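# Move three fridge bottles to cart tray, close door

## Task

Remove all three bottles from the refrigerator and set each one standing upright in the cart's upper tray, then close the refrigerator door completely. The task fails if a glass bottle drops any real distance, if the door is swung open or shut violently, or if the robot topples or finishes leaning. At the end the gripper must be open and the robot backed away, and nothing may count as placed if only the robot is holding it there.

## Robot and tools

ROBOT. TidyBot++: a mobile base (0.54 m long, 0.50 m wide, 0.38 m tall) on four driven casters, carrying a single seven-joint arm with a two-finger gripper. The shoulder sits 0.12 m ahead of the base centre and 0.68 m above the floor. Arm segments: upper arm 0.42 m, forearm 0.31 m, hand 0.31 m (wrist to hand point). Cameras: base_camera (fixed on the base, 644x364) and wrist_camera (fisheye on the hand, 644x476, looking along the fingers). The arm begins folded, hand down, reaching up to 0.08 m past the base front with the elbow up to 1.15 m high. A downward-pointing hand can go no higher than roughly 0.94 m, and only near the base.

FRAMES. Base frame: origin on the floor below the base centre, x forward, y left, z up. hand_pose is reported in this frame and marks the midpoint between the finger pads; its z axis runs out along the fingers and its y axis is the opening direction. Odometry is the base frame as it was at scene start; heading grows to the left, range -3.142 to 3.142. base_tilt is in degrees, positive when leaning forward or right; readings carry about 1 degree of fixed bias.

execute_actions. Arguments: actions (a list holding one action object, or empty to just read state and images) and optional cameras (list of "base_camera", "wrist_camera" or "all"; omitted or null gives all, [] gives none). An action may contain:
- base: exactly one relative move, measured from where the base last reported itself. translate_m: metres, forward positive, -2 to 2. strafe_m: metres, left positive, -2 to 2. rotate_rad: radians, counter-clockwise from above positive, -6.3 to 6.3.
- joints: a single dictionary keyed by joint name, each value an absolute target (not an offset), radians. joint_1_rad any angle, whole arm about vertical, positive is clockwise from above (opposite to rotate_rad). joint_2_rad shoulder, -2.249 to 2.249. joint_3_rad any angle, upper arm roll (start value about 3.14). joint_4_rad elbow, -2.579 to 2.579. joint_5_rad any angle, forearm roll. joint_6_rad wrist, -2.099 to 2.099. joint_7_rad any angle, hand roll; with the hand down, positive is counter-clockwise from above, and 1.57 puts the fingers opening toward robot left/right. gripper_pos 0 (open) to 1 (closed); finger gap is about 85 x (1 - gripper_pos) mm. Free-turning joints go the short way, so rotate in steps under half a turn. Done tolerances: ±0.039 for joints 1-4, ±0.056 for 5-7, ±0.03 for the gripper.
- speeds: optional top-speed caps for this action only: translate_m and strafe_m 0.05 to 0.5 m/s, rotate_rad 0.1 to 1.57 rad/s (maxima are defaults). A base move needing over 8.667 s is refused; no action runs past 15 s.
A bad key or out-of-range number rejects the whole call with no motion. Joints or base left out of an action may keep pushing toward earlier targets.

wait: seconds, 0 to 10; commands nothing, returns state and images. zoom_image: camera plus region [x0, y0, x1, y1] in pixels of that camera's latest image, top-left origin, at most 504x504. finished_scene: scene (integer); ends the scene for good and reports success.

ARM GEOMETRY. With joint_1_rad 0, joint_3_rad 3.14, joint_5_rad 0 the arm stays in the base's x-z plane. Angles from vertical (forward positive): upper arm = j2, forearm = j2 - j4, hand = j2 - j4 - j6. Hand point offset from shoulder: forward = sum of length x sin(angle), up = sum of length x cos(angle). Joints move up to 1.39 rad/s (1.22 for joints 5-7). Closed fingertips reach 20 mm beyond the hand point.

READING RESULTS. base_status and joint_status per motion: done; off_target (stopped short, may still push); contact_stop or time_out (old target dropped, holding there); not_followed / "joint command not followed" with a "cause:" line (targets withheld, usually because arm parts would collide; they may be retried on later actions). on_its_own lists uncommanded motion. A base "done" only means the wheels turned fully, even if slipping or blocked. Gripper "done" at 1 means empty; "off_target" means something is gripped. motor_effort is percent of max, bracketed value the peak. "ARM HIT" means a hard strike on the base or the arm itself. The pictures line gives image order. Motor temperatures follow joint order; MOTOR HOT appears at 60 °C, and at 75 °C an OVER-TEMPERATURE FAULT lets the arm sink (joint_status then shows limit_stop_at_motor_heat; resend targets). If a result reports a stop, the rest of that reply's calls are skipped.

ACCURACY. Friction leaves joints slightly off; the hand often lands 1-2 cm away, more when stretched. To correct, send last command + (desired - measured) for each joint, except while carrying something, where the arm sags and re-sending measured angles lets it sink. Trust images over hand_pose. Odometry drifts a few centimetres and degrees over many moves. The robot holds its last command while you compose a reply. Loose objects can occasionally be nudged by outside pushes.

AVOID. Open and close the door slowly; never fling it. Grip bottles firmly, keep them low and upright, and release only when they stand in the tray. Never drive while the arm is snagged above about 0.8 m, and avoid sideways force on a raised hand: both can tip the robot; retract the arm or back off to recover. Blocked base moves push hard. Torque limits are 104.5 N m for joints 1-4 (warning 56.7) and 51.3 for joints 5-7 (warning 29.4); exceeding one freezes the arm for 10 s. No check stops the arm striking the base. Finish with the gripper open and the robot clear.

Each tool is called as a command line: name --argument value for each argument, lists and objects as JSON in quotes; but a table of rows of numbers goes row by row, as --pt "numbers of a row", without its own name.

## Session

execute_actions --actions '[]'

Scene clock: 0.00 s.
Motor temperatures (°C, as the motors report them): [31 28 26 25 33 38 38]
base_odometry: x=+0.000 y=+0.000 heading=+0.000 (m, m, rad; odometry frame)
base_tilt: forward=-0.4 right=-0.1 (deg)
base_status: not commanded
joint_positions: joint_1_rad=+0.016 joint_2_rad=-0.360 joint_3_rad=+3.102 joint_4_rad=-2.529 joint_5_rad=+0.007 joint_6_rad=-0.835 joint_7_rad=+1.540 gripper_pos=+0.000
joint_status: not commanded
motor_effort: joint_1_rad=+0 joint_2_rad=-3 joint_3_rad=+0 joint_4_rad=+18 joint_5_rad=-1 joint_6_rad=+2 joint_7_rad=+0 (%)
hand_pose: x=+0.2729 y=+0.0017 z=+0.5901 quat_wxyz=(+0.008, +0.998, -0.002, +0.069) (m; base frame)
pictures: base_camera, wrist_camera
Images, in order (width x height): base_camera 644x364, wrist_camera 644x476.

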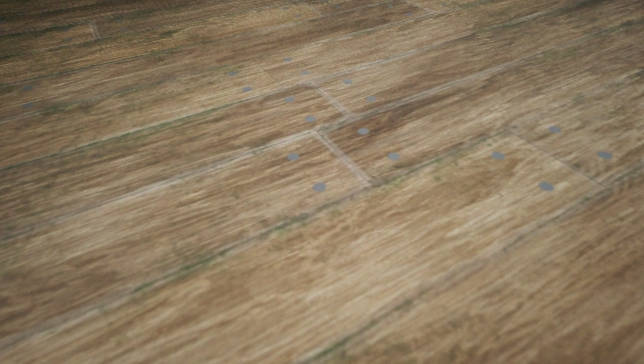

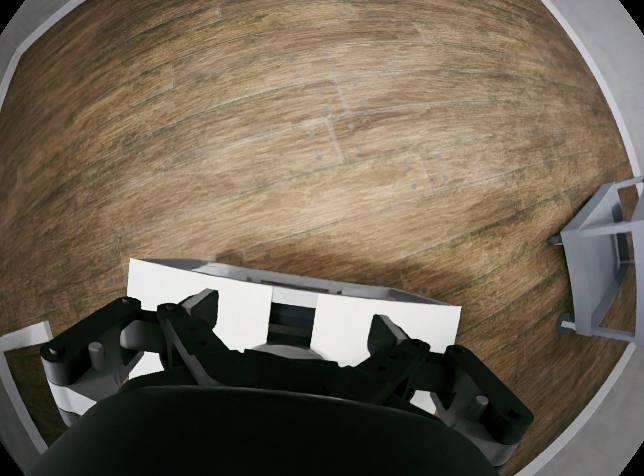

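execute_actions --actions '[{"joints":{"joint_6_rad":0.6}}]' --cameras '["wrist_camera"]'

Scene clock: 7.43 s.
Motor temperatures (°C, as the motors report them): [31 28 26 25 33 38 38]
base_odometry: x=+0.000 y=+0.000 heading=+0.000 (m, m, rad; odometry frame)
base_tilt: forward=-0.3 right=-0.2 (deg)
base_status: not commanded
joint_positions: joint_1_rad=+0.016 joint_2_rad=-0.361 joint_3_rad=+3.102 joint_4_rad=-2.529 joint_5_rad=+0.007 joint_6_rad=+0.591 joint_7_rad=+1.540 gripper_pos=+0.000
joint_status: all done
motor_effort: joint_1_rad=-1(1) joint_2_rad=-5(6) joint_3_rad=+0(0) joint_4_rad=+20(20) joint_5_rad=-2(1) joint_6_rad=+8(8) joint_7_rad=+1(0) (%)
hand_pose: x=+0.5412 y=+0.0145 z=+0.8963 quat_wxyz=(-0.013, +0.710, +0.005, +0.705) (m; base frame)
pictures: wrist_camera
camera_calibration (this result's frames):
wrist_camera: T_world_to_cam=[[-0.000476729, -0.995654, 0.0931331, -0.0824701], [-0.0743414, -0.0928401, -0.992902, 0.978547], [0.997233, -0.00739699, -0.073974, -0.336737], [0, 0, 0, 1]] pos_world=[0.408512, 0.00624586, 0.954372]
Images, in order (width x height): wrist_camera 644x476.

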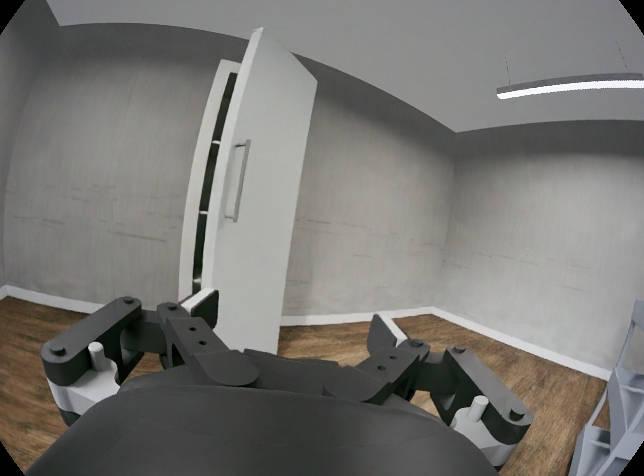

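execute_actions --actions '[{"base":{"strafe_m":0.8}}]' --cameras '["wrist_camera"]'

Scene clock: 26.57 s.
Motor temperatures (°C, as the motors report them): [31 28 26 26 33 38 38]
base_odometry: x=+0.000 y=+0.773 heading=+0.009 (m, m, rad; odometry frame)
base_tilt: forward=-0.3 right=-0.2 (deg)
base_status: strafe_m time_out (by the wheels' count: +0.773 of +0.800)
joint_positions: joint_1_rad=+0.016 joint_2_rad=-0.361 joint_3_rad=+3.100 joint_4_rad=-2.529 joint_5_rad=+0.007 joint_6_rad=+0.592 joint_7_rad=+1.540 gripper_pos=+0.000
joint_status: not commanded
motor_effort: joint_1_rad=+0(4) joint_2_rad=-8(13) joint_3_rad=+0(10) joint_4_rad=+20(24) joint_5_rad=-2(6) joint_6_rad=+8(9) joint_7_rad=+0(0) (%)
hand_pose: x=+0.5411 y=+0.0155 z=+0.8969 quat_wxyz=(-0.013, +0.709, +0.006, +0.705) (m; base frame)
pictures: wrist_camera
camera_calibration (this result's frames):
wrist_camera: T_world_to_cam=[[0.0013855, -0.995588, 0.0938247, -0.0831208], [-0.0723324, -0.0936788, -0.992971, 0.978171], [0.99738, -0.0054108, -0.072143, -0.338348], [0, 0, 0, 1]] pos_world=[0.40833, 0.00704911, 0.954685]
Images, in order (width x height): wrist_camera 644x476.

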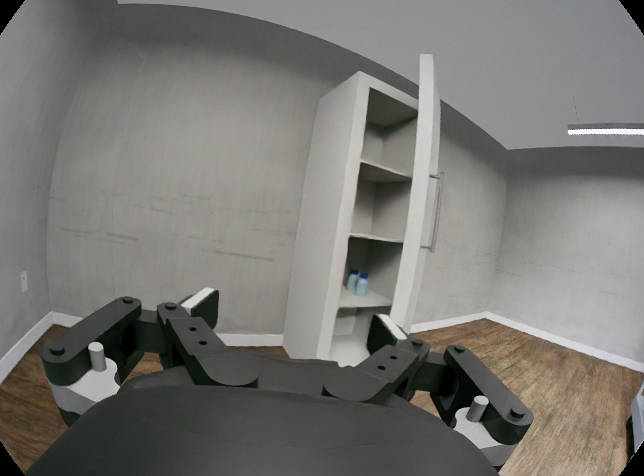

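execute_actions --actions '[{"base":{"translate_m":0.8}}]'

Scene clock: 37.50 s.
Motor temperatures (°C, as the motors report them): [31 28 26 26 33 38 38]
base_odometry: x=+0.800 y=+0.781 heading=+0.010 (m, m, rad; odometry frame)
base_tilt: forward=-0.3 right=-0.1 (deg)
base_status: done
joint_positions: joint_1_rad=+0.016 joint_2_rad=-0.360 joint_3_rad=+3.100 joint_4_rad=-2.529 joint_5_rad=+0.007 joint_6_rad=+0.592 joint_7_rad=+1.540 gripper_pos=+0.000
joint_status: not commanded
motor_effort: joint_1_rad=-1(0) joint_2_rad=-6(8) joint_3_rad=-1(0) joint_4_rad=+20(21) joint_5_rad=-1(2) joint_6_rad=+8(9) joint_7_rad=+1(0) (%)
hand_pose: x=+0.5413 y=+0.0155 z=+0.8965 quat_wxyz=(-0.013, +0.709, +0.006, +0.705) (m; base frame)
pictures: base_camera, wrist_camera
camera_calibration (this result's frames):
wrist_camera: T_world_to_cam=[[0.00146902, -0.995589, 0.0938098, -0.0831206], [-0.0732154, -0.0936652, -0.992908, 0.978233], [0.997315, -0.00540972, -0.0730301, -0.337736], [0, 0, 0, 1]] pos_world=[0.408573, 0.00704535, 0.954428]
Images, in order (width x height): base_camera 644x364, wrist_camera 644x476.

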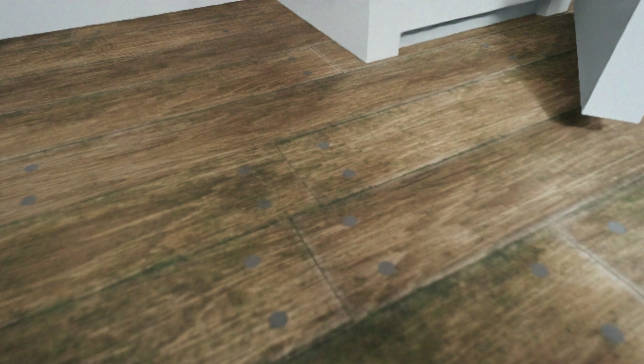

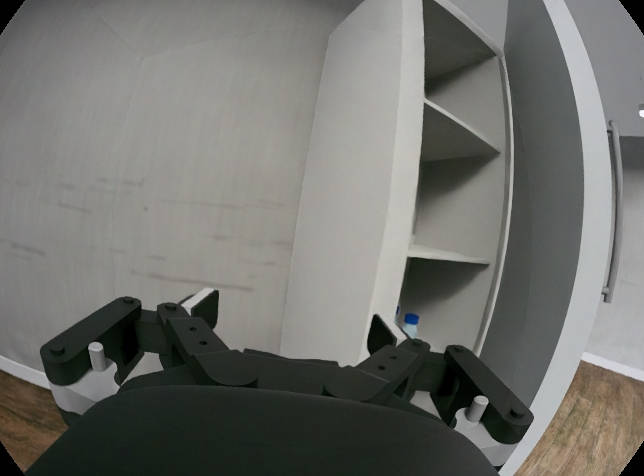

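execute_actions --actions '[{"base":{"strafe_m":-0.6},"joints":{"gripper_pos":1.0}}]' --cameras '[]'

execute_actions --actions '[{"base":{"rotate_rad":0.585}}]'

Scene clock: 117.40 s.
Motor temperatures (°C, as the motors report them): [31 28 26 26 33 38 38]
base_odometry: x=+0.806 y=+0.181 heading=+0.010 (m, m, rad; odometry frame)
base_tilt: forward=-0.3 right=-0.2 (deg)
base_status: done
joint_positions: joint_1_rad=+0.016 joint_2_rad=-0.360 joint_3_rad=+3.100 joint_4_rad=-2.529 joint_5_rad=+0.007 joint_6_rad=+0.592 joint_7_rad=+1.540 gripper_pos=+0.999
joint_status: all done
motor_effort: joint_1_rad=-1(0) joint_2_rad=-5(7) joint_3_rad=+0(1) joint_4_rad=+20(20) joint_5_rad=-1(2) joint_6_rad=+9(9) joint_7_rad=+0(0) (%)
hand_pose: x=+0.5413 y=+0.0155 z=+0.8965 quat_wxyz=(-0.013, +0.709, +0.006, +0.705) (m; base frame)
pictures: none
No camera images: the call's "cameras" was empty. Leave "cameras" out to get every camera's image.

Scene clock: 118.90 s.
Motor temperatures (°C, as the motors report them): [31 28 26 26 33 38 38]
base_odometry: x=+0.806 y=+0.181 heading=+0.595 (m, m, rad; odometry frame)
base_tilt: forward=-0.3 right=-0.2 (deg)
base_status: done
joint_positions: joint_1_rad=+0.016 joint_2_rad=-0.360 joint_3_rad=+3.100 joint_4_rad=-2.529 joint_5_rad=+0.007 joint_6_rad=+0.592 joint_7_rad=+1.540 gripper_pos=+0.999
joint_status: not commanded
motor_effort: joint_1_rad=+0(0) joint_2_rad=-6(7) joint_3_rad=+0(1) joint_4_rad=+20(21) joint_5_rad=-2(2) joint_6_rad=+8(9) joint_7_rad=+0(1) (%)
hand_pose: x=+0.5413 y=+0.0155 z=+0.8965 quat_wxyz=(-0.013, +0.709, +0.006, +0.705) (m; base frame)
pictures: base_camera, wrist_camera
camera_calibration (this result's frames):
wrist_camera: T_world_to_cam=[[0.00146888, -0.995589, 0.0938097, -0.0831205], [-0.0732151, -0.0936651, -0.992908, 0.978233], [0.997315, -0.00540982, -0.0730297, -0.337736], [0, 0, 0, 1]] pos_world=[0.408573, 0.00704531, 0.954428]
Images, in order (width x height): base_camera 644x364, wrist_camera 644x476.

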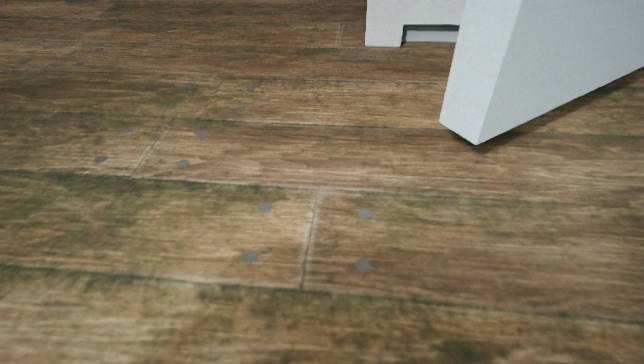

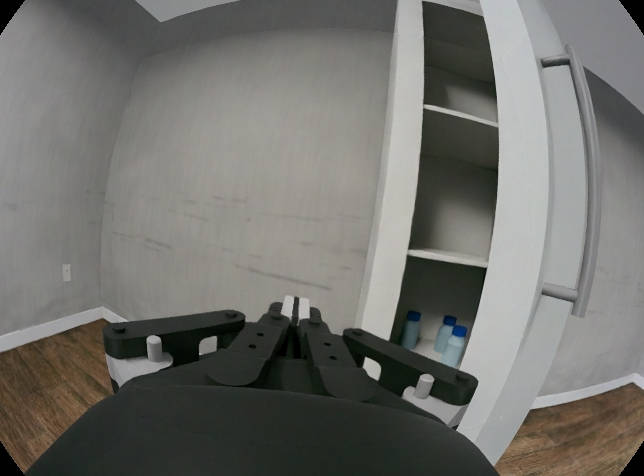

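execute_actions --actions '[{"joints":{"joint_2_rad":0.5,"joint_4_rad":-1.0,"joint_6_rad":-0.07}}]'

Scene clock: 152.93 s.
Motor temperatures (°C, as the motors report them): [31 28 26 27 33 39 38]
base_odometry: x=+0.806 y=+0.181 heading=+0.595 (m, m, rad; odometry frame)
base_tilt: forward=-0.3 right=-0.2 (deg)
base_status: not commanded
joint_positions: joint_1_rad=+0.016 joint_2_rad=+0.493 joint_3_rad=+3.100 joint_4_rad=-1.027 joint_5_rad=+0.007 joint_6_rad=-0.038 joint_7_rad=+1.540 gripper_pos=+0.999
joint_status: all done
motor_effort: joint_1_rad=+0(1) joint_2_rad=-36(37) joint_3_rad=-1(2) joint_4_rad=+23(23) joint_5_rad=-1(2) joint_6_rad=+9(10) joint_7_rad=+1(0) (%)
hand_pose: x=+0.9428 y=+0.0108 z=+1.0727 quat_wxyz=(-0.023, +0.702, -0.008, +0.711) (m; base frame)
pictures: base_camera, wrist_camera
camera_calibration (this result's frames):
wrist_camera: T_world_to_cam=[[-0.0064551, -0.998149, 0.0604715, -0.061651], [-0.0555721, -0.0600213, -0.996649, 1.16916], [0.998434, -0.009794, -0.0550818, -0.745606], [0, 0, 0, 1]] pos_world=[0.809013, 0.00133525, 1.1279]
Images, in order (width x height): base_camera 644x364, wrist_camera 644x476.

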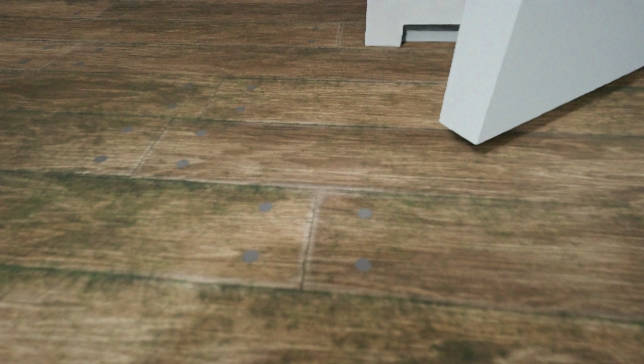

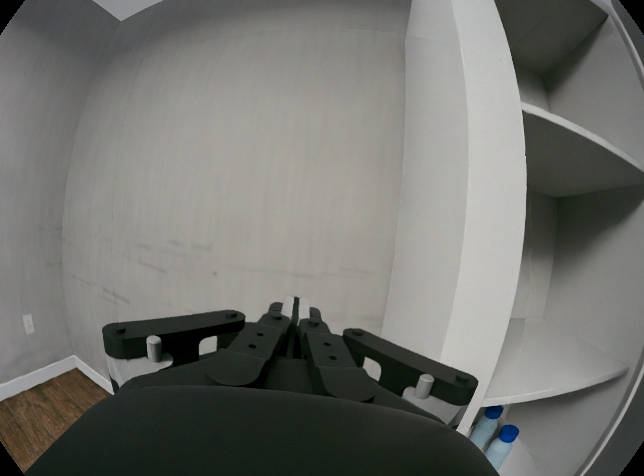

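Swing arm clockwise in steps.

execute_actions --actions '[{"joints":{"joint_1_rad":0.45}}]'

Scene clock: 158.03 s.
Motor temperatures (°C, as the motors report them): [31 29 26 27 33 39 38]
base_odometry: x=+0.806 y=+0.181 heading=+0.598 (m, m, rad; odometry frame)
base_tilt: forward=-0.3 right=-0.2 (deg)
base_status: not commanded
joint_positions: joint_1_rad=+0.362 joint_2_rad=+0.470 joint_3_rad=+3.079 joint_4_rad=-1.027 joint_5_rad=+0.007 joint_6_rad=-0.045 joint_7_rad=+1.540 gripper_pos=+0.999
joint_status: joint_1_rad off_target (ended at +0.362, target +0.450)
motor_effort: joint_1_rad=+12(17) joint_2_rad=-30(41) joint_3_rad=+5(7) joint_4_rad=+27(31) joint_5_rad=+0(0) joint_6_rad=+9(12) joint_7_rad=+0(1) (%)
hand_pose: x=+0.8924 y=-0.2554 z=+1.0895 quat_wxyz=(+0.091, +0.686, -0.125, +0.711) (m; base frame)
pictures: base_camera, wrist_camera
camera_calibration (this result's frames):
wrist_camera: T_world_to_cam=[[-0.328224, -0.943219, 0.0510567, -0.0172938], [-0.0541318, -0.0351804, -0.997914, 1.17354], [0.943048, -0.330303, -0.0395111, -0.746378], [0, 0, 0, 1]] pos_world=[0.761719, -0.221557, 1.14249]
Images, in order (width x height): base_camera 644x364, wrist_camera 644x476.

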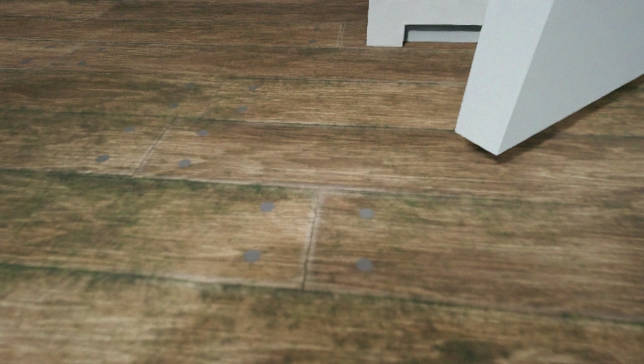

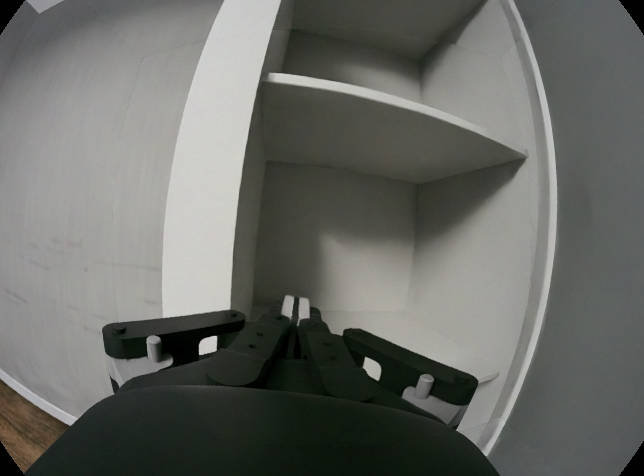

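execute_actions --actions '[{"joints":{"joint_1_rad":0.6}}]'

Scene clock: 170.83 s.
Motor temperatures (°C, as the motors report them): [31 29 26 27 33 39 38]
base_odometry: x=+0.806 y=+0.181 heading=+0.600 (m, m, rad; odometry frame)
base_tilt: forward=-0.3 right=-0.2 (deg)
base_status: not commanded
joint_positions: joint_1_rad=+0.432 joint_2_rad=+0.436 joint_3_rad=+3.035 joint_4_rad=-1.032 joint_5_rad=+0.007 joint_6_rad=-0.045 joint_7_rad=+1.540 gripper_pos=+0.999
joint_status: joint_1_rad off_target (ended at +0.432, target +0.600)
motor_effort: joint_1_rad=+26(29) joint_2_rad=-21(30) joint_3_rad=+13(14) joint_4_rad=+32(33) joint_5_rad=+1(0) joint_6_rad=+8(9) joint_7_rad=+0(0) (%)
hand_pose: x=+0.8675 y=-0.2799 z=+1.1155 quat_wxyz=(+0.098, +0.671, -0.138, +0.721) (m; base frame)
pictures: base_camera, wrist_camera
camera_calibration (this result's frames):
wrist_camera: T_world_to_cam=[[-0.357957, -0.933118, 0.0340155, -0.00225271], [-0.020441, -0.0285896, -0.999382, 1.1716], [0.933514, -0.358431, -0.00884007, -0.763796], [0, 0, 0, 1]] pos_world=[0.736156, -0.242375, 1.1642]
Images, in order (width x height): base_camera 644x364, wrist_camera 644x476.

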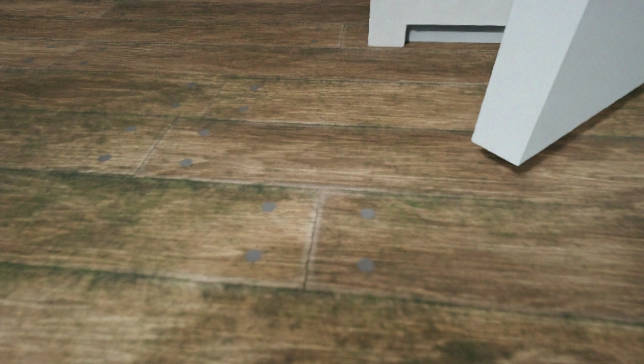

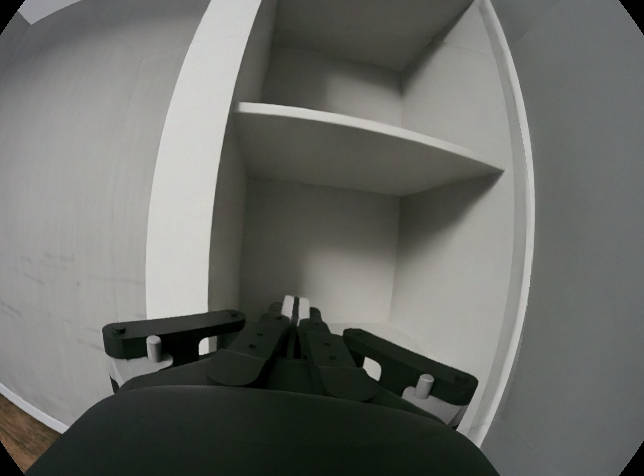

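execute_actions --actions '[{"joints":{"joint_1_rad":0.8,"joint_2_rad":0.5,"joint_3_rad":3.1}}]'

Scene clock: 177.80 s.
Motor temperatures (°C, as the motors report them): [31 29 26 27 33 38 38]
base_odometry: x=+0.806 y=+0.181 heading=+0.596 (m, m, rad; odometry frame)
base_tilt: forward=-0.3 right=-0.2 (deg)
base_status: not commanded
joint_positions: joint_1_rad=+0.789 joint_2_rad=+0.497 joint_3_rad=+3.090 joint_4_rad=-1.004 joint_5_rad=+0.007 joint_6_rad=-0.062 joint_7_rad=+1.540 gripper_pos=+0.999
joint_status: all done
motor_effort: joint_1_rad=+0(40) joint_2_rad=-37(45) joint_3_rad=-2(23) joint_4_rad=+23(40) joint_5_rad=-1(2) joint_6_rad=+9(13) joint_7_rad=+0(3) (%)
hand_pose: x=+0.7203 y=-0.5644 z=+1.0767 quat_wxyz=(+0.242, +0.650, -0.272, +0.667) (m; base frame)
pictures: base_camera, wrist_camera
camera_calibration (this result's frames):
wrist_camera: T_world_to_cam=[[-0.695479, -0.716382, 0.0557241, 0.0230088], [-0.0816948, 0.00178576, -0.996656, 1.17993], [0.713887, -0.697706, -0.0597667, -0.707159], [0, 0, 0, 1]] pos_world=[0.617228, -0.479013, 1.13244]
Images, in order (width x height): base_camera 644x364, wrist_camera 644x476.

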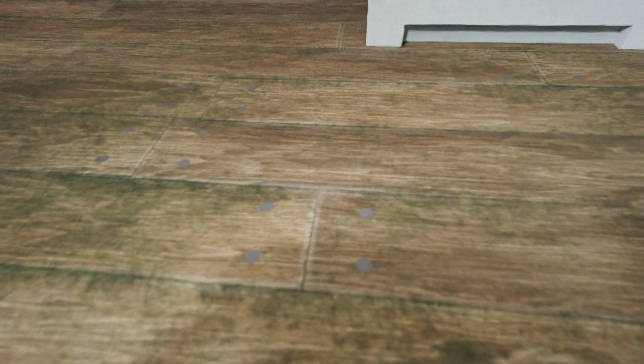

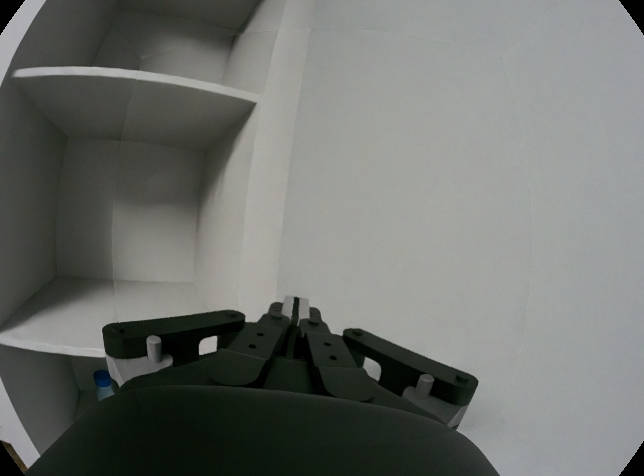

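execute_actions --actions '[{"joints":{"joint_1_rad":0.0}}]' --cameras '["wrist_camera"]'

Scene clock: 186.53 s.
Motor temperatures (°C, as the motors report them): [31 30 26 27 33 38 38]
base_odometry: x=+0.806 y=+0.181 heading=+0.596 (m, m, rad; odometry frame)
base_tilt: forward=-0.3 right=-0.2 (deg)
base_status: not commanded
joint_positions: joint_1_rad=+0.016 joint_2_rad=+0.497 joint_3_rad=+3.092 joint_4_rad=-1.004 joint_5_rad=+0.007 joint_6_rad=-0.062 joint_7_rad=+1.540 gripper_pos=+0.999
joint_status: all done
motor_effort: joint_1_rad=+0(4) joint_2_rad=-37(38) joint_3_rad=-2(4) joint_4_rad=+23(23) joint_5_rad=-1(1) joint_6_rad=+9(9) joint_7_rad=+0(0) (%)
hand_pose: x=+0.9436 y=+0.0143 z=+1.0766 quat_wxyz=(-0.026, +0.704, -0.007, +0.710) (m; base frame)
pictures: wrist_camera
camera_calibration (this result's frames):
wrist_camera: T_world_to_cam=[[-0.00003085, -0.998385, 0.0568125, -0.0604913], [-0.0598803, -0.0567087, -0.996593, 1.17728], [0.998206, -0.00343269, -0.0597818, -0.741007], [0, 0, 0, 1]] pos_world=[0.810171, 0.00382481, 1.13241]
Images, in order (width x height): wrist_camera 644x476.

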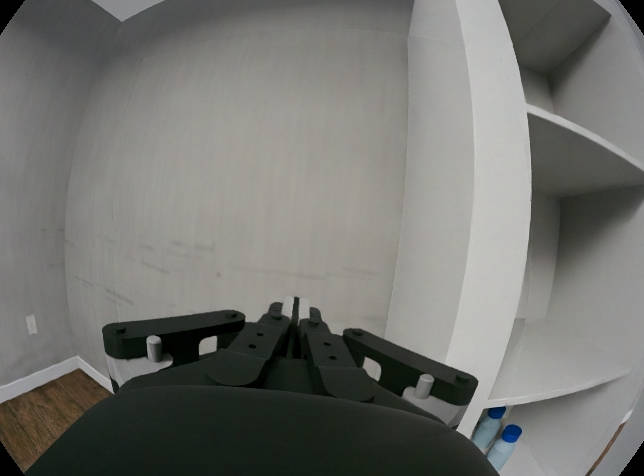

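execute_actions --actions '[{"joints":{"joint_2_rad":-0.36,"joint_4_rad":-2.53,"joint_6_rad":0.6,"gripper_pos":0},"base":{"strafe_m":-0.38}}]'

Scene clock: 196.47 s.
Motor temperatures (°C, as the motors report them): [31 30 26 27 33 39 38]
base_odometry: x=+1.019 y=-0.133 heading=+0.596 (m, m, rad; odometry frame)
base_tilt: forward=-0.3 right=-0.1 (deg)
base_status: done
joint_positions: joint_1_rad=+0.010 joint_2_rad=-0.353 joint_3_rad=+3.097 joint_4_rad=-2.506 joint_5_rad=+0.007 joint_6_rad=+0.567 joint_7_rad=+1.540 gripper_pos=+0.000
joint_status: all done
motor_effort: joint_1_rad=-1(5) joint_2_rad=-6(37) joint_3_rad=+0(4) joint_4_rad=+20(23) joint_5_rad=-1(1) joint_6_rad=+9(8) joint_7_rad=+0(1) (%)
hand_pose: x=+0.5466 y=+0.0198 z=+0.8985 quat_wxyz=(-0.016, +0.713, +0.010, +0.701) (m; base frame)
pictures: base_camera, wrist_camera
camera_calibration (this result's frames):
wrist_camera: T_world_to_cam=[[0.0113883, -0.995401, 0.0951135, -0.0856276], [-0.0820932, -0.0957293, -0.992016, 0.98511], [0.99656, 0.00348919, -0.0828059, -0.333857], [0, 0, 0, 1]] pos_world=[0.414554, 0.0102349, 0.957744]
Images, in order (width x height): base_camera 644x364, wrist_camera 644x476.

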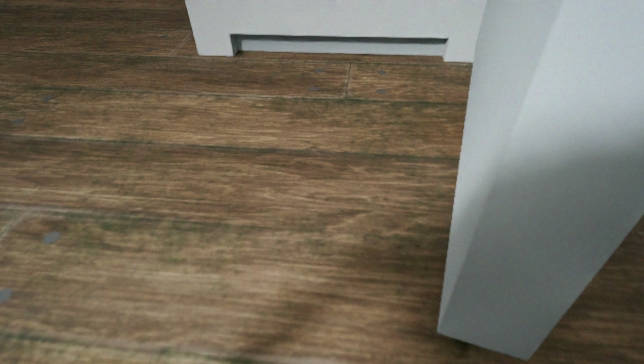

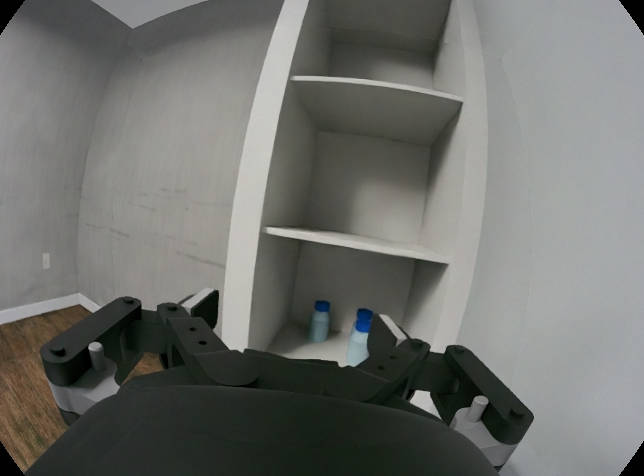

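execute_actions --actions '[{"joints":{"joint_1_rad":0.6}}]'

Scene clock: 205.97 s.
Motor temperatures (°C, as the motors report them): [31 30 26 27 33 39 38]
base_odometry: x=+1.019 y=-0.133 heading=+0.596 (m, m, rad; odometry frame)
base_tilt: forward=-0.3 right=-0.2 (deg)
base_status: not commanded
joint_positions: joint_1_rad=+0.548 joint_2_rad=-0.354 joint_3_rad=+3.078 joint_4_rad=-2.508 joint_5_rad=+0.016 joint_6_rad=+0.569 joint_7_rad=+1.540 gripper_pos=+0.000
joint_status: joint_1_rad off_target (ended at +0.548, target +0.600)
motor_effort: joint_1_rad=+2(9) joint_2_rad=-6(8) joint_3_rad=+3(12) joint_4_rad=+21(22) joint_5_rad=-3(7) joint_6_rad=+9(9) joint_7_rad=+0(1) (%)
hand_pose: x=+0.5004 y=-0.1927 z=+0.8983 quat_wxyz=(+0.169, +0.692, -0.168, +0.681) (m; base frame)
pictures: base_camera, wrist_camera
camera_calibration (this result's frames):
wrist_camera: T_world_to_cam=[[-0.48059, -0.870123, 0.109172, -0.0389189], [-0.124168, -0.0557192, -0.990696, 0.988355], [0.86811, -0.489674, -0.0812635, -0.319219], [0, 0, 0, 1]] pos_world=[0.381136, -0.135107, 0.957467]
Images, in order (width x height): base_camera 644x364, wrist_camera 644x476.

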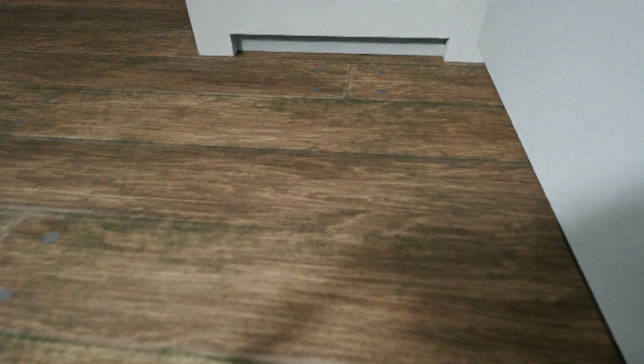

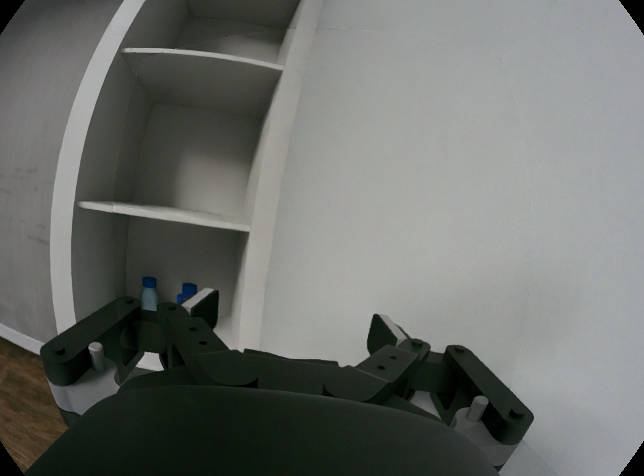

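Moving easily. Continue.

execute_actions --actions '[{"joints":{"joint_1_rad":1.0}}]'

Scene clock: 212.40 s.
Motor temperatures (°C, as the motors report them): [31 30 26 27 33 39 38]
base_odometry: x=+1.019 y=-0.132 heading=+0.597 (m, m, rad; odometry frame)
base_tilt: forward=-0.2 right=-0.2 (deg)
base_status: not commanded
joint_positions: joint_1_rad=+0.781 joint_2_rad=-0.359 joint_3_rad=+2.916 joint_4_rad=-2.521 joint_5_rad=+0.114 joint_6_rad=+0.579 joint_7_rad=+1.540 gripper_pos=+0.000
joint_status: joint_1_rad off_target (ended at +0.781, target +1.000)
motor_effort: joint_1_rad=+33(35) joint_2_rad=-5(7) joint_3_rad=+39(40) joint_4_rad=+23(24) joint_5_rad=-25(24) joint_6_rad=+7(10) joint_7_rad=+2(2) (%)
hand_pose: x=+0.4955 y=-0.1969 z=+0.8891 quat_wxyz=(+0.223, +0.705, -0.131, +0.660) (m; base frame)
pictures: base_camera, wrist_camera
camera_calibration (this result's frames):
wrist_camera: T_world_to_cam=[[-0.489678, -0.837097, 0.243894, -0.152649], [-0.202346, -0.162984, -0.965656, 0.973767], [0.848099, -0.522212, -0.0895735, -0.306922], [0, 0, 0, 1]] pos_world=[0.382589, -0.129352, 0.950063]
Images, in order (width x height): base_camera 644x364, wrist_camera 644x476.

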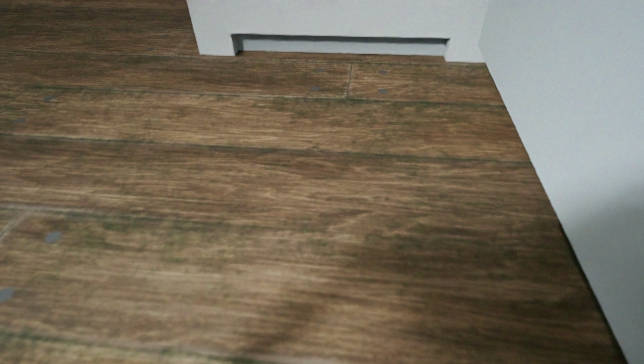

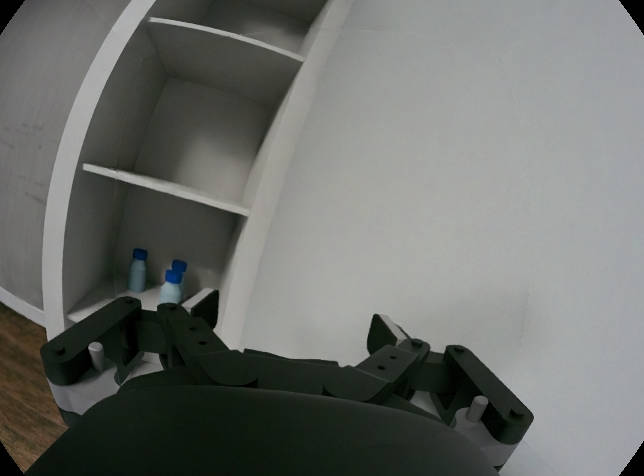

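execute_actions --actions '[{"joints":{"joint_1_rad":0.0,"joint_3_rad":3.1,"joint_5_rad":0.0}}]'

Scene clock: 227.30 s.
Motor temperatures (°C, as the motors report them): [32 30 27 27 33 39 38]
base_odometry: x=+1.019 y=-0.133 heading=+0.597 (m, m, rad; odometry frame)
base_tilt: forward=-0.3 right=-0.2 (deg)
base_status: not commanded
joint_positions: joint_1_rad=+0.024 joint_2_rad=-0.360 joint_3_rad=+3.105 joint_4_rad=-2.522 joint_5_rad=+0.027 joint_6_rad=+0.580 joint_7_rad=+1.540 gripper_pos=+0.000
joint_status: all done
motor_effort: joint_1_rad=-1(35) joint_2_rad=-6(6) joint_3_rad=+0(39) joint_4_rad=+20(24) joint_5_rad=-1(24) joint_6_rad=+9(9) joint_7_rad=+0(2) (%)
hand_pose: x=+0.5424 y=+0.0130 z=+0.8966 quat_wxyz=(-0.007, +0.711, +0.011, +0.703) (m; base frame)
pictures: base_camera, wrist_camera
camera_calibration (this result's frames):
wrist_camera: T_world_to_cam=[[0.0000633645, -0.994036, 0.109052, -0.0985021], [-0.0783893, -0.108721, -0.990977, 0.979447], [0.996923, -0.00848569, -0.0779287, -0.334222], [0, 0, 0, 1]] pos_world=[0.409978, 0.00573578, 0.955306]
Images, in order (width x height): base_camera 644x364, wrist_camera 644x476.

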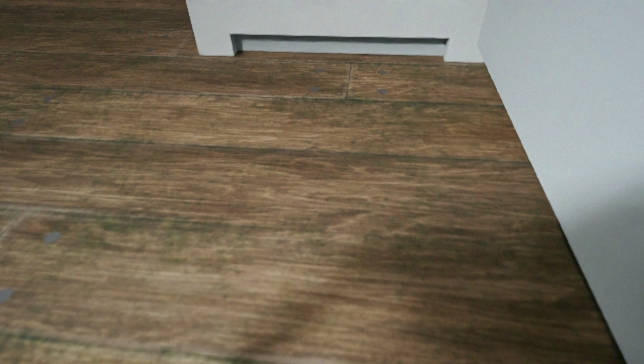

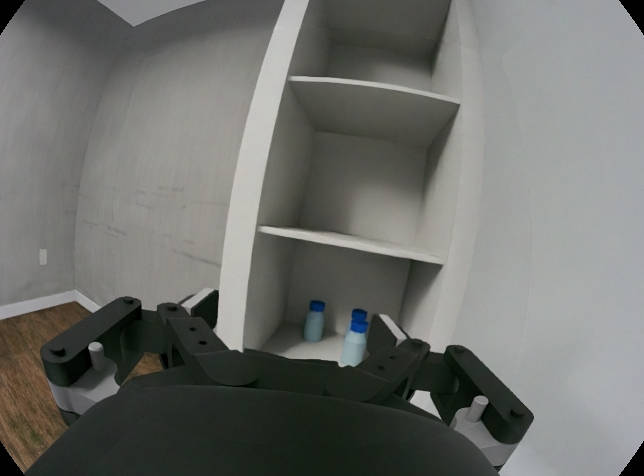

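execute_actions --actions '[{"joints":{"joint_2_rad":1.2,"joint_4_rad":-1.32,"joint_6_rad":0.95},"base":{"strafe_m":0.07}}]'

Scene clock: 250.57 s.
Motor temperatures (°C, as the motors report them): [32 29 27 27 33 39 38]
base_odometry: x=+0.980 y=-0.075 heading=+0.596 (m, m, rad; odometry frame)
base_tilt: forward=-0.3 right=-0.1 (deg)
base_status: done
joint_positions: joint_1_rad=+0.022 joint_2_rad=+1.200 joint_3_rad=+3.105 joint_4_rad=-1.349 joint_5_rad=+0.027 joint_6_rad=+0.917 joint_7_rad=+1.540 gripper_pos=+0.000
joint_status: all done
motor_effort: joint_1_rad=-1(2) joint_2_rad=-45(47) joint_3_rad=-3(1) joint_4_rad=+15(20) joint_5_rad=-1(2) joint_6_rad=+8(9) joint_7_rad=+0(0) (%)
hand_pose: x=+0.9974 y=+0.0051 z=+0.5557 quat_wxyz=(-0.022, +0.728, -0.012, +0.685) (m; base frame)
pictures: base_camera, wrist_camera
camera_calibration (this result's frames):
wrist_camera: T_world_to_cam=[[-0.00705654, -0.998395, 0.0561991, -0.0327025], [-0.128352, -0.0548313, -0.990212, 0.725595], [0.991704, -0.0142007, -0.127759, -0.781525], [0, 0, 0, 1]] pos_world=[0.867942, -0.0039629, 0.620483]
Images, in order (width x height): base_camera 644x364, wrist_camera 644x476.

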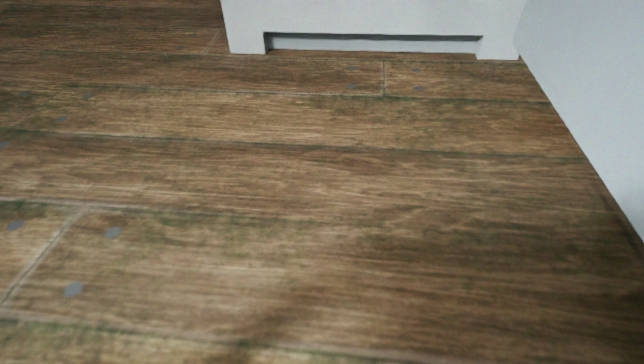

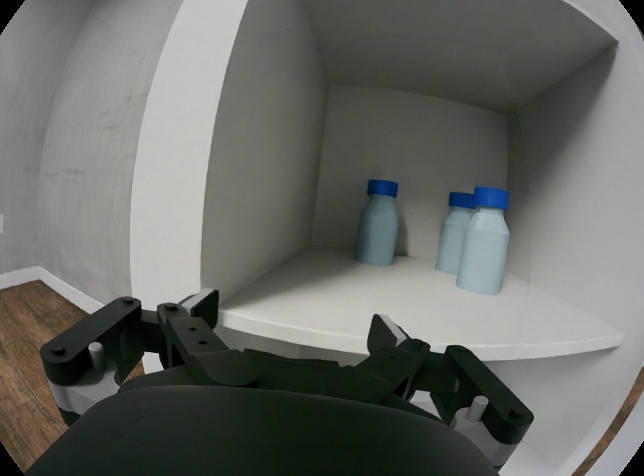

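execute_actions --actions '[{"joints":{"joint_1_rad":0.08,"joint_4_rad":-1.29,"joint_6_rad":0.98},"base":{"translate_m":0.12}}]'

Scene clock: 268.93 s.
Motor temperatures (°C, as the motors report them): [32 31 27 27 33 39 38]
base_odometry: x=+1.079 y=-0.008 heading=+0.596 (m, m, rad; odometry frame)
base_tilt: forward=-0.2 right=-0.2 (deg)
base_status: done
joint_positions: joint_1_rad=+0.068 joint_2_rad=+1.199 joint_3_rad=+3.105 joint_4_rad=-1.312 joint_5_rad=+0.027 joint_6_rad=+0.949 joint_7_rad=+1.540 gripper_pos=+0.000
joint_status: all done
motor_effort: joint_1_rad=-1(4) joint_2_rad=-46(47) joint_3_rad=-2(3) joint_4_rad=+16(17) joint_5_rad=-1(0) joint_6_rad=+9(9) joint_7_rad=+0(0) (%)
hand_pose: x=+1.0066 y=-0.0374 z=+0.5841 quat_wxyz=(-0.005, +0.703, -0.029, +0.710) (m; base frame)
pictures: base_camera, wrist_camera
camera_calibration (this result's frames):
wrist_camera: T_world_to_cam=[[-0.0595411, -0.996689, 0.0553629, -0.0232987], [-0.0620525, -0.0516585, -0.996735, 0.689701], [0.996295, -0.0627821, -0.0587713, -0.834407], [0, 0, 0, 1]] pos_world=[0.872726, -0.0399784, 0.6397]
Images, in order (width x height): base_camera 644x364, wrist_camera 644x476.

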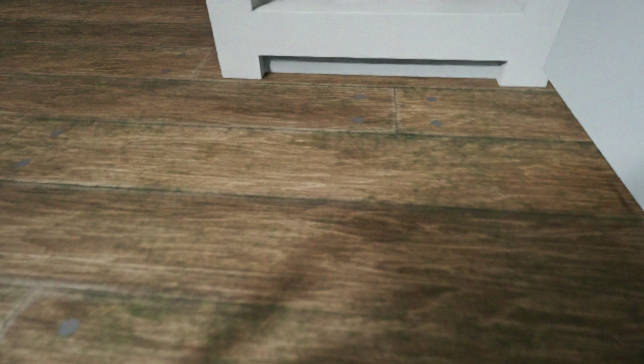

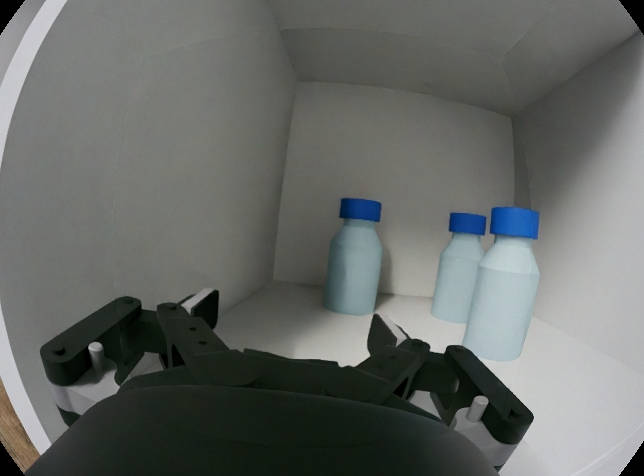

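execute_actions --actions '[{"joints":{"joint_1_rad":0.13},"base":{"translate_m":0.2},"speeds":{"translate_m":0.15}}]'

Scene clock: 283.87 s.
Motor temperatures (°C, as the motors report them): [32 32 27 27 33 39 38]
base_odometry: x=+1.245 y=+0.104 heading=+0.596 (m, m, rad; odometry frame)
base_tilt: forward=-0.3 right=-0.1 (deg)
base_status: done
joint_positions: joint_1_rad=+0.116 joint_2_rad=+1.199 joint_3_rad=+3.105 joint_4_rad=-1.312 joint_5_rad=+0.027 joint_6_rad=+0.950 joint_7_rad=+1.540 gripper_pos=+0.000
joint_status: all done
motor_effort: joint_1_rad=-1(2) joint_2_rad=-45(47) joint_3_rad=-2(3) joint_4_rad=+16(18) joint_5_rad=-1(0) joint_6_rad=+8(9) joint_7_rad=+0(0) (%)
hand_pose: x=+1.0039 y=-0.0794 z=+0.5843 quat_wxyz=(+0.012, +0.702, -0.045, +0.711) (m; base frame)
pictures: base_camera, wrist_camera
camera_calibration (this result's frames):
wrist_camera: T_world_to_cam=[[-0.106969, -0.992731, 0.0551584, -0.0173529], [-0.0635158, -0.0485405, -0.9968, 0.689405], [0.992232, -0.11013, -0.0578618, -0.834511], [0, 0, 0, 1]] pos_world=[0.86996, -0.0756674, 0.63987]
Images, in order (width x height): base_camera 644x364, wrist_camera 644x476.

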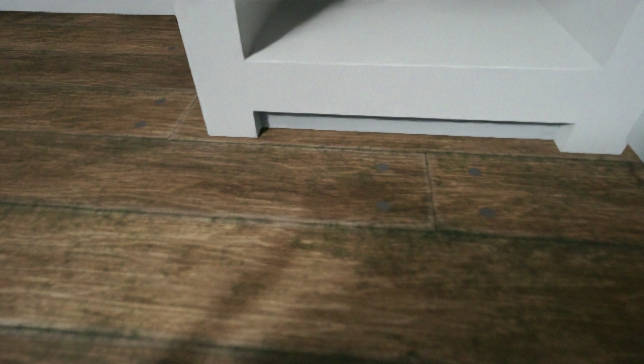

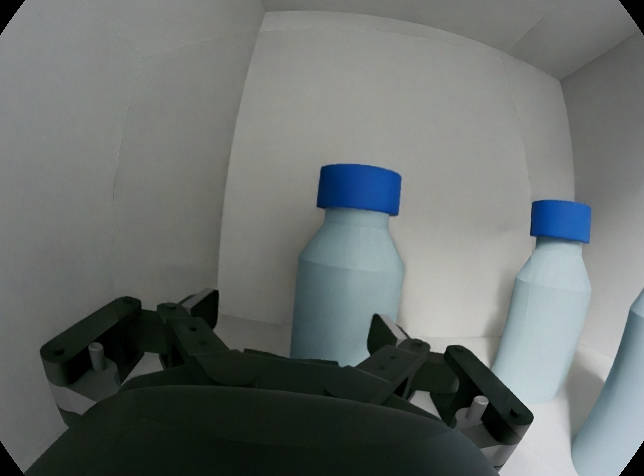

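execute_actions --actions '[{"joints":{"joint_1_rad":0.15},"base":{"translate_m":0.03},"speeds":{"translate_m":0.1}}]' --cameras '[]'

execute_actions --actions '[{"joints":{"gripper_pos":1.0}}]' --cameras '["wrist_camera"]'

Scene clock: 294.60 s.
Motor temperatures (°C, as the motors report them): [32 32 27 27 33 39 38]
base_odometry: x=+1.270 y=+0.121 heading=+0.595 (m, m, rad; odometry frame)
base_tilt: forward=-0.3 right=-0.2 (deg)
base_status: done
joint_positions: joint_1_rad=+0.132 joint_2_rad=+1.199 joint_3_rad=+3.105 joint_4_rad=-1.312 joint_5_rad=+0.027 joint_6_rad=+0.951 joint_7_rad=+1.540 gripper_pos=+0.000
joint_status: all done
motor_effort: joint_1_rad=+0(3) joint_2_rad=-46(47) joint_3_rad=-2(3) joint_4_rad=+16(18) joint_5_rad=-1(0) joint_6_rad=+8(9) joint_7_rad=+0(0) (%)
hand_pose: x=+1.0026 y=-0.0942 z=+0.5846 quat_wxyz=(+0.017, +0.701, -0.051, +0.711) (m; base frame)
pictures: none
No camera images: the call's "cameras" was empty. Leave "cameras" out to get every camera's image.

Scene clock: 295.70 s.
Motor temperatures (°C, as the motors report them): [32 32 27 27 33 39 38]
base_odometry: x=+1.270 y=+0.121 heading=+0.595 (m, m, rad; odometry frame)
base_tilt: forward=-0.3 right=-0.1 (deg)
base_status: not commanded
joint_positions: joint_1_rad=+0.142 joint_2_rad=+1.200 joint_3_rad=+3.105 joint_4_rad=-1.312 joint_5_rad=+0.026 joint_6_rad=+0.951 joint_7_rad=+1.540 gripper_pos=+0.999
joint_status: all done
motor_effort: joint_1_rad=-1(3) joint_2_rad=-46(48) joint_3_rad=-2(4) joint_4_rad=+16(17) joint_5_rad=-1(1) joint_6_rad=+9(9) joint_7_rad=+0(1) (%)
hand_pose: x=+1.0016 y=-0.1027 z=+0.5842 quat_wxyz=(+0.021, +0.701, -0.055, +0.711) (m; base frame)
pictures: wrist_camera
camera_calibration (this result's frames):
wrist_camera: T_world_to_cam=[[-0.133889, -0.989514, 0.0541782, -0.012788], [-0.0644544, -0.0458596, -0.996866, 0.689284], [0.988898, -0.136961, -0.0576385, -0.834322], [0, 0, 0, 1]] pos_world=[0.867774, -0.0953134, 0.639728]
Images, in order (width x height): wrist_camera 644x476.

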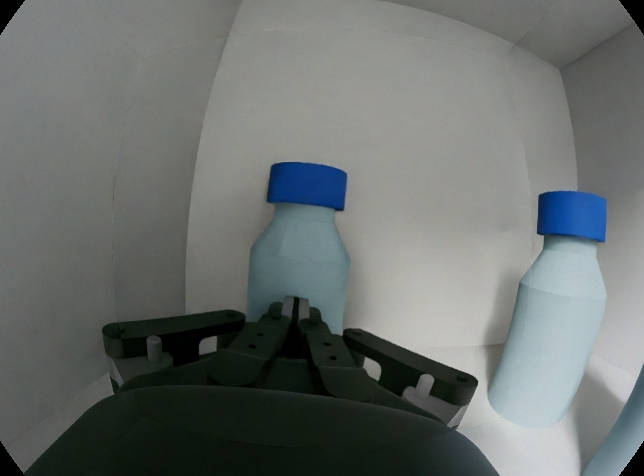

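execute_actions --actions '[{"joints":{"gripper_pos":0.0}}]' --cameras '[]'

execute_actions --actions '[{"base":{"translate_m":0.07},"speeds":{"translate_m":0.1}}]' --cameras '["wrist_camera"]'

Scene clock: 305.30 s.
Motor temperatures (°C, as the motors report them): [32 33 27 27 33 39 38]
base_odometry: x=+1.270 y=+0.121 heading=+0.595 (m, m, rad; odometry frame)
base_tilt: forward=-0.3 right=-0.2 (deg)
base_status: not commanded
joint_positions: joint_1_rad=+0.142 joint_2_rad=+1.200 joint_3_rad=+3.105 joint_4_rad=-1.312 joint_5_rad=+0.026 joint_6_rad=+0.951 joint_7_rad=+1.540 gripper_pos=+0.000
joint_status: all done
motor_effort: joint_1_rad=+0(0) joint_2_rad=-46(46) joint_3_rad=-2(3) joint_4_rad=+16(17) joint_5_rad=-1(1) joint_6_rad=+9(9) joint_7_rad=+1(0) (%)
hand_pose: x=+1.0016 y=-0.1027 z=+0.5842 quat_wxyz=(+0.021, +0.701, -0.055, +0.711) (m; base frame)
pictures: none
No camera images: the call's "cameras" was empty. Leave "cameras" out to get every camera's image.

Scene clock: 306.57 s.
Motor temperatures (°C, as the motors report them): [32 33 27 27 33 39 38]
base_odometry: x=+1.328 y=+0.160 heading=+0.595 (m, m, rad; odometry frame)
base_tilt: forward=-0.3 right=-0.2 (deg)
base_status: done
joint_positions: joint_1_rad=+0.142 joint_2_rad=+1.200 joint_3_rad=+3.105 joint_4_rad=-1.311 joint_5_rad=+0.026 joint_6_rad=+0.951 joint_7_rad=+1.540 gripper_pos=+0.000
joint_status: not commanded
motor_effort: joint_1_rad=-1(5) joint_2_rad=-45(47) joint_3_rad=-3(4) joint_4_rad=+16(17) joint_5_rad=-1(1) joint_6_rad=+8(9) joint_7_rad=+0(0) (%)
hand_pose: x=+1.0016 y=-0.1028 z=+0.5843 quat_wxyz=(+0.021, +0.701, -0.055, +0.711) (m; base frame)
pictures: wrist_camera
camera_calibration (this result's frames):
wrist_camera: T_world_to_cam=[[-0.134015, -0.989497, 0.0541774, -0.0127672], [-0.0643174, -0.0458704, -0.996875, 0.689217], [0.98889, -0.13708, -0.0574946, -0.834442], [0, 0, 0, 1]] pos_world=[0.867789, -0.0954041, 0.639778]
Images, in order (width x height): wrist_camera 644x476.

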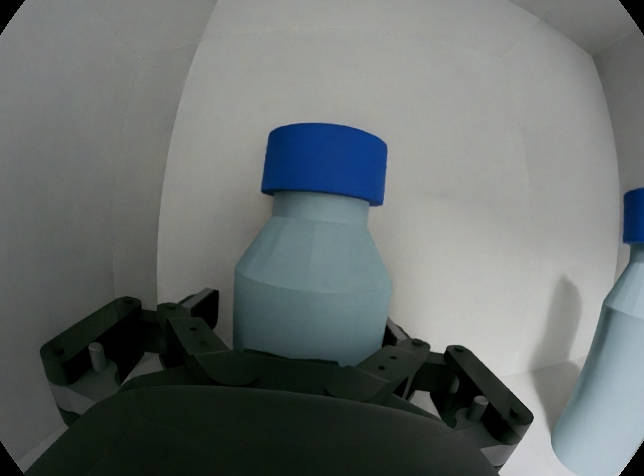

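execute_actions --actions '[{"joints":{"gripper_pos":1.0}}]' --cameras '["wrist_camera"]'

Scene clock: 312.00 s.
Motor temperatures (°C, as the motors report them): [32 33 27 27 33 39 38]
base_odometry: x=+1.328 y=+0.160 heading=+0.595 (m, m, rad; odometry frame)
base_tilt: forward=-0.3 right=-0.2 (deg)
base_status: not commanded
joint_positions: joint_1_rad=+0.144 joint_2_rad=+1.200 joint_3_rad=+3.105 joint_4_rad=-1.311 joint_5_rad=+0.025 joint_6_rad=+0.951 joint_7_rad=+1.540 gripper_pos=+0.227
joint_status: gripper_pos off_target (ended at +0.227, target +1.000)
motor_effort: joint_1_rad=-2(4) joint_2_rad=-46(47) joint_3_rad=-3(4) joint_4_rad=+17(17) joint_5_rad=-1(1) joint_6_rad=+9(10) joint_7_rad=+0(0) (%)
hand_pose: x=+1.0013 y=-0.1048 z=+0.5841 quat_wxyz=(+0.022, +0.701, -0.056, +0.711) (m; base frame)
pictures: wrist_camera
camera_calibration (this result's frames):
wrist_camera: T_world_to_cam=[[-0.136383, -0.989181, 0.0540457, -0.0122983], [-0.0644388, -0.0455819, -0.99688, 0.688997], [0.988558, -0.13944, -0.057525, -0.834352], [0, 0, 0, 1]] pos_world=[0.867526, -0.0971015, 0.639516]
Images, in order (width x height): wrist_camera 644x476.

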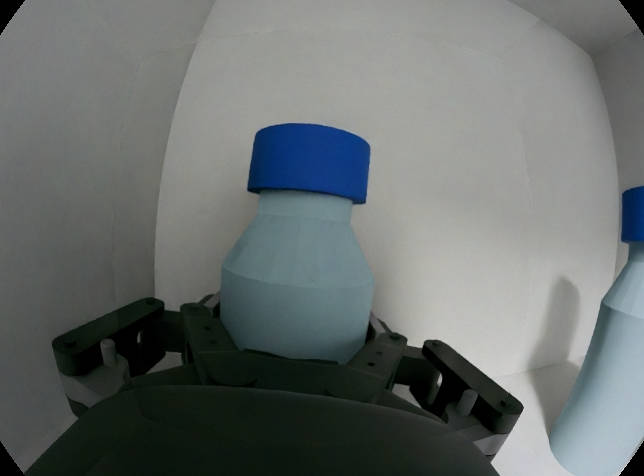

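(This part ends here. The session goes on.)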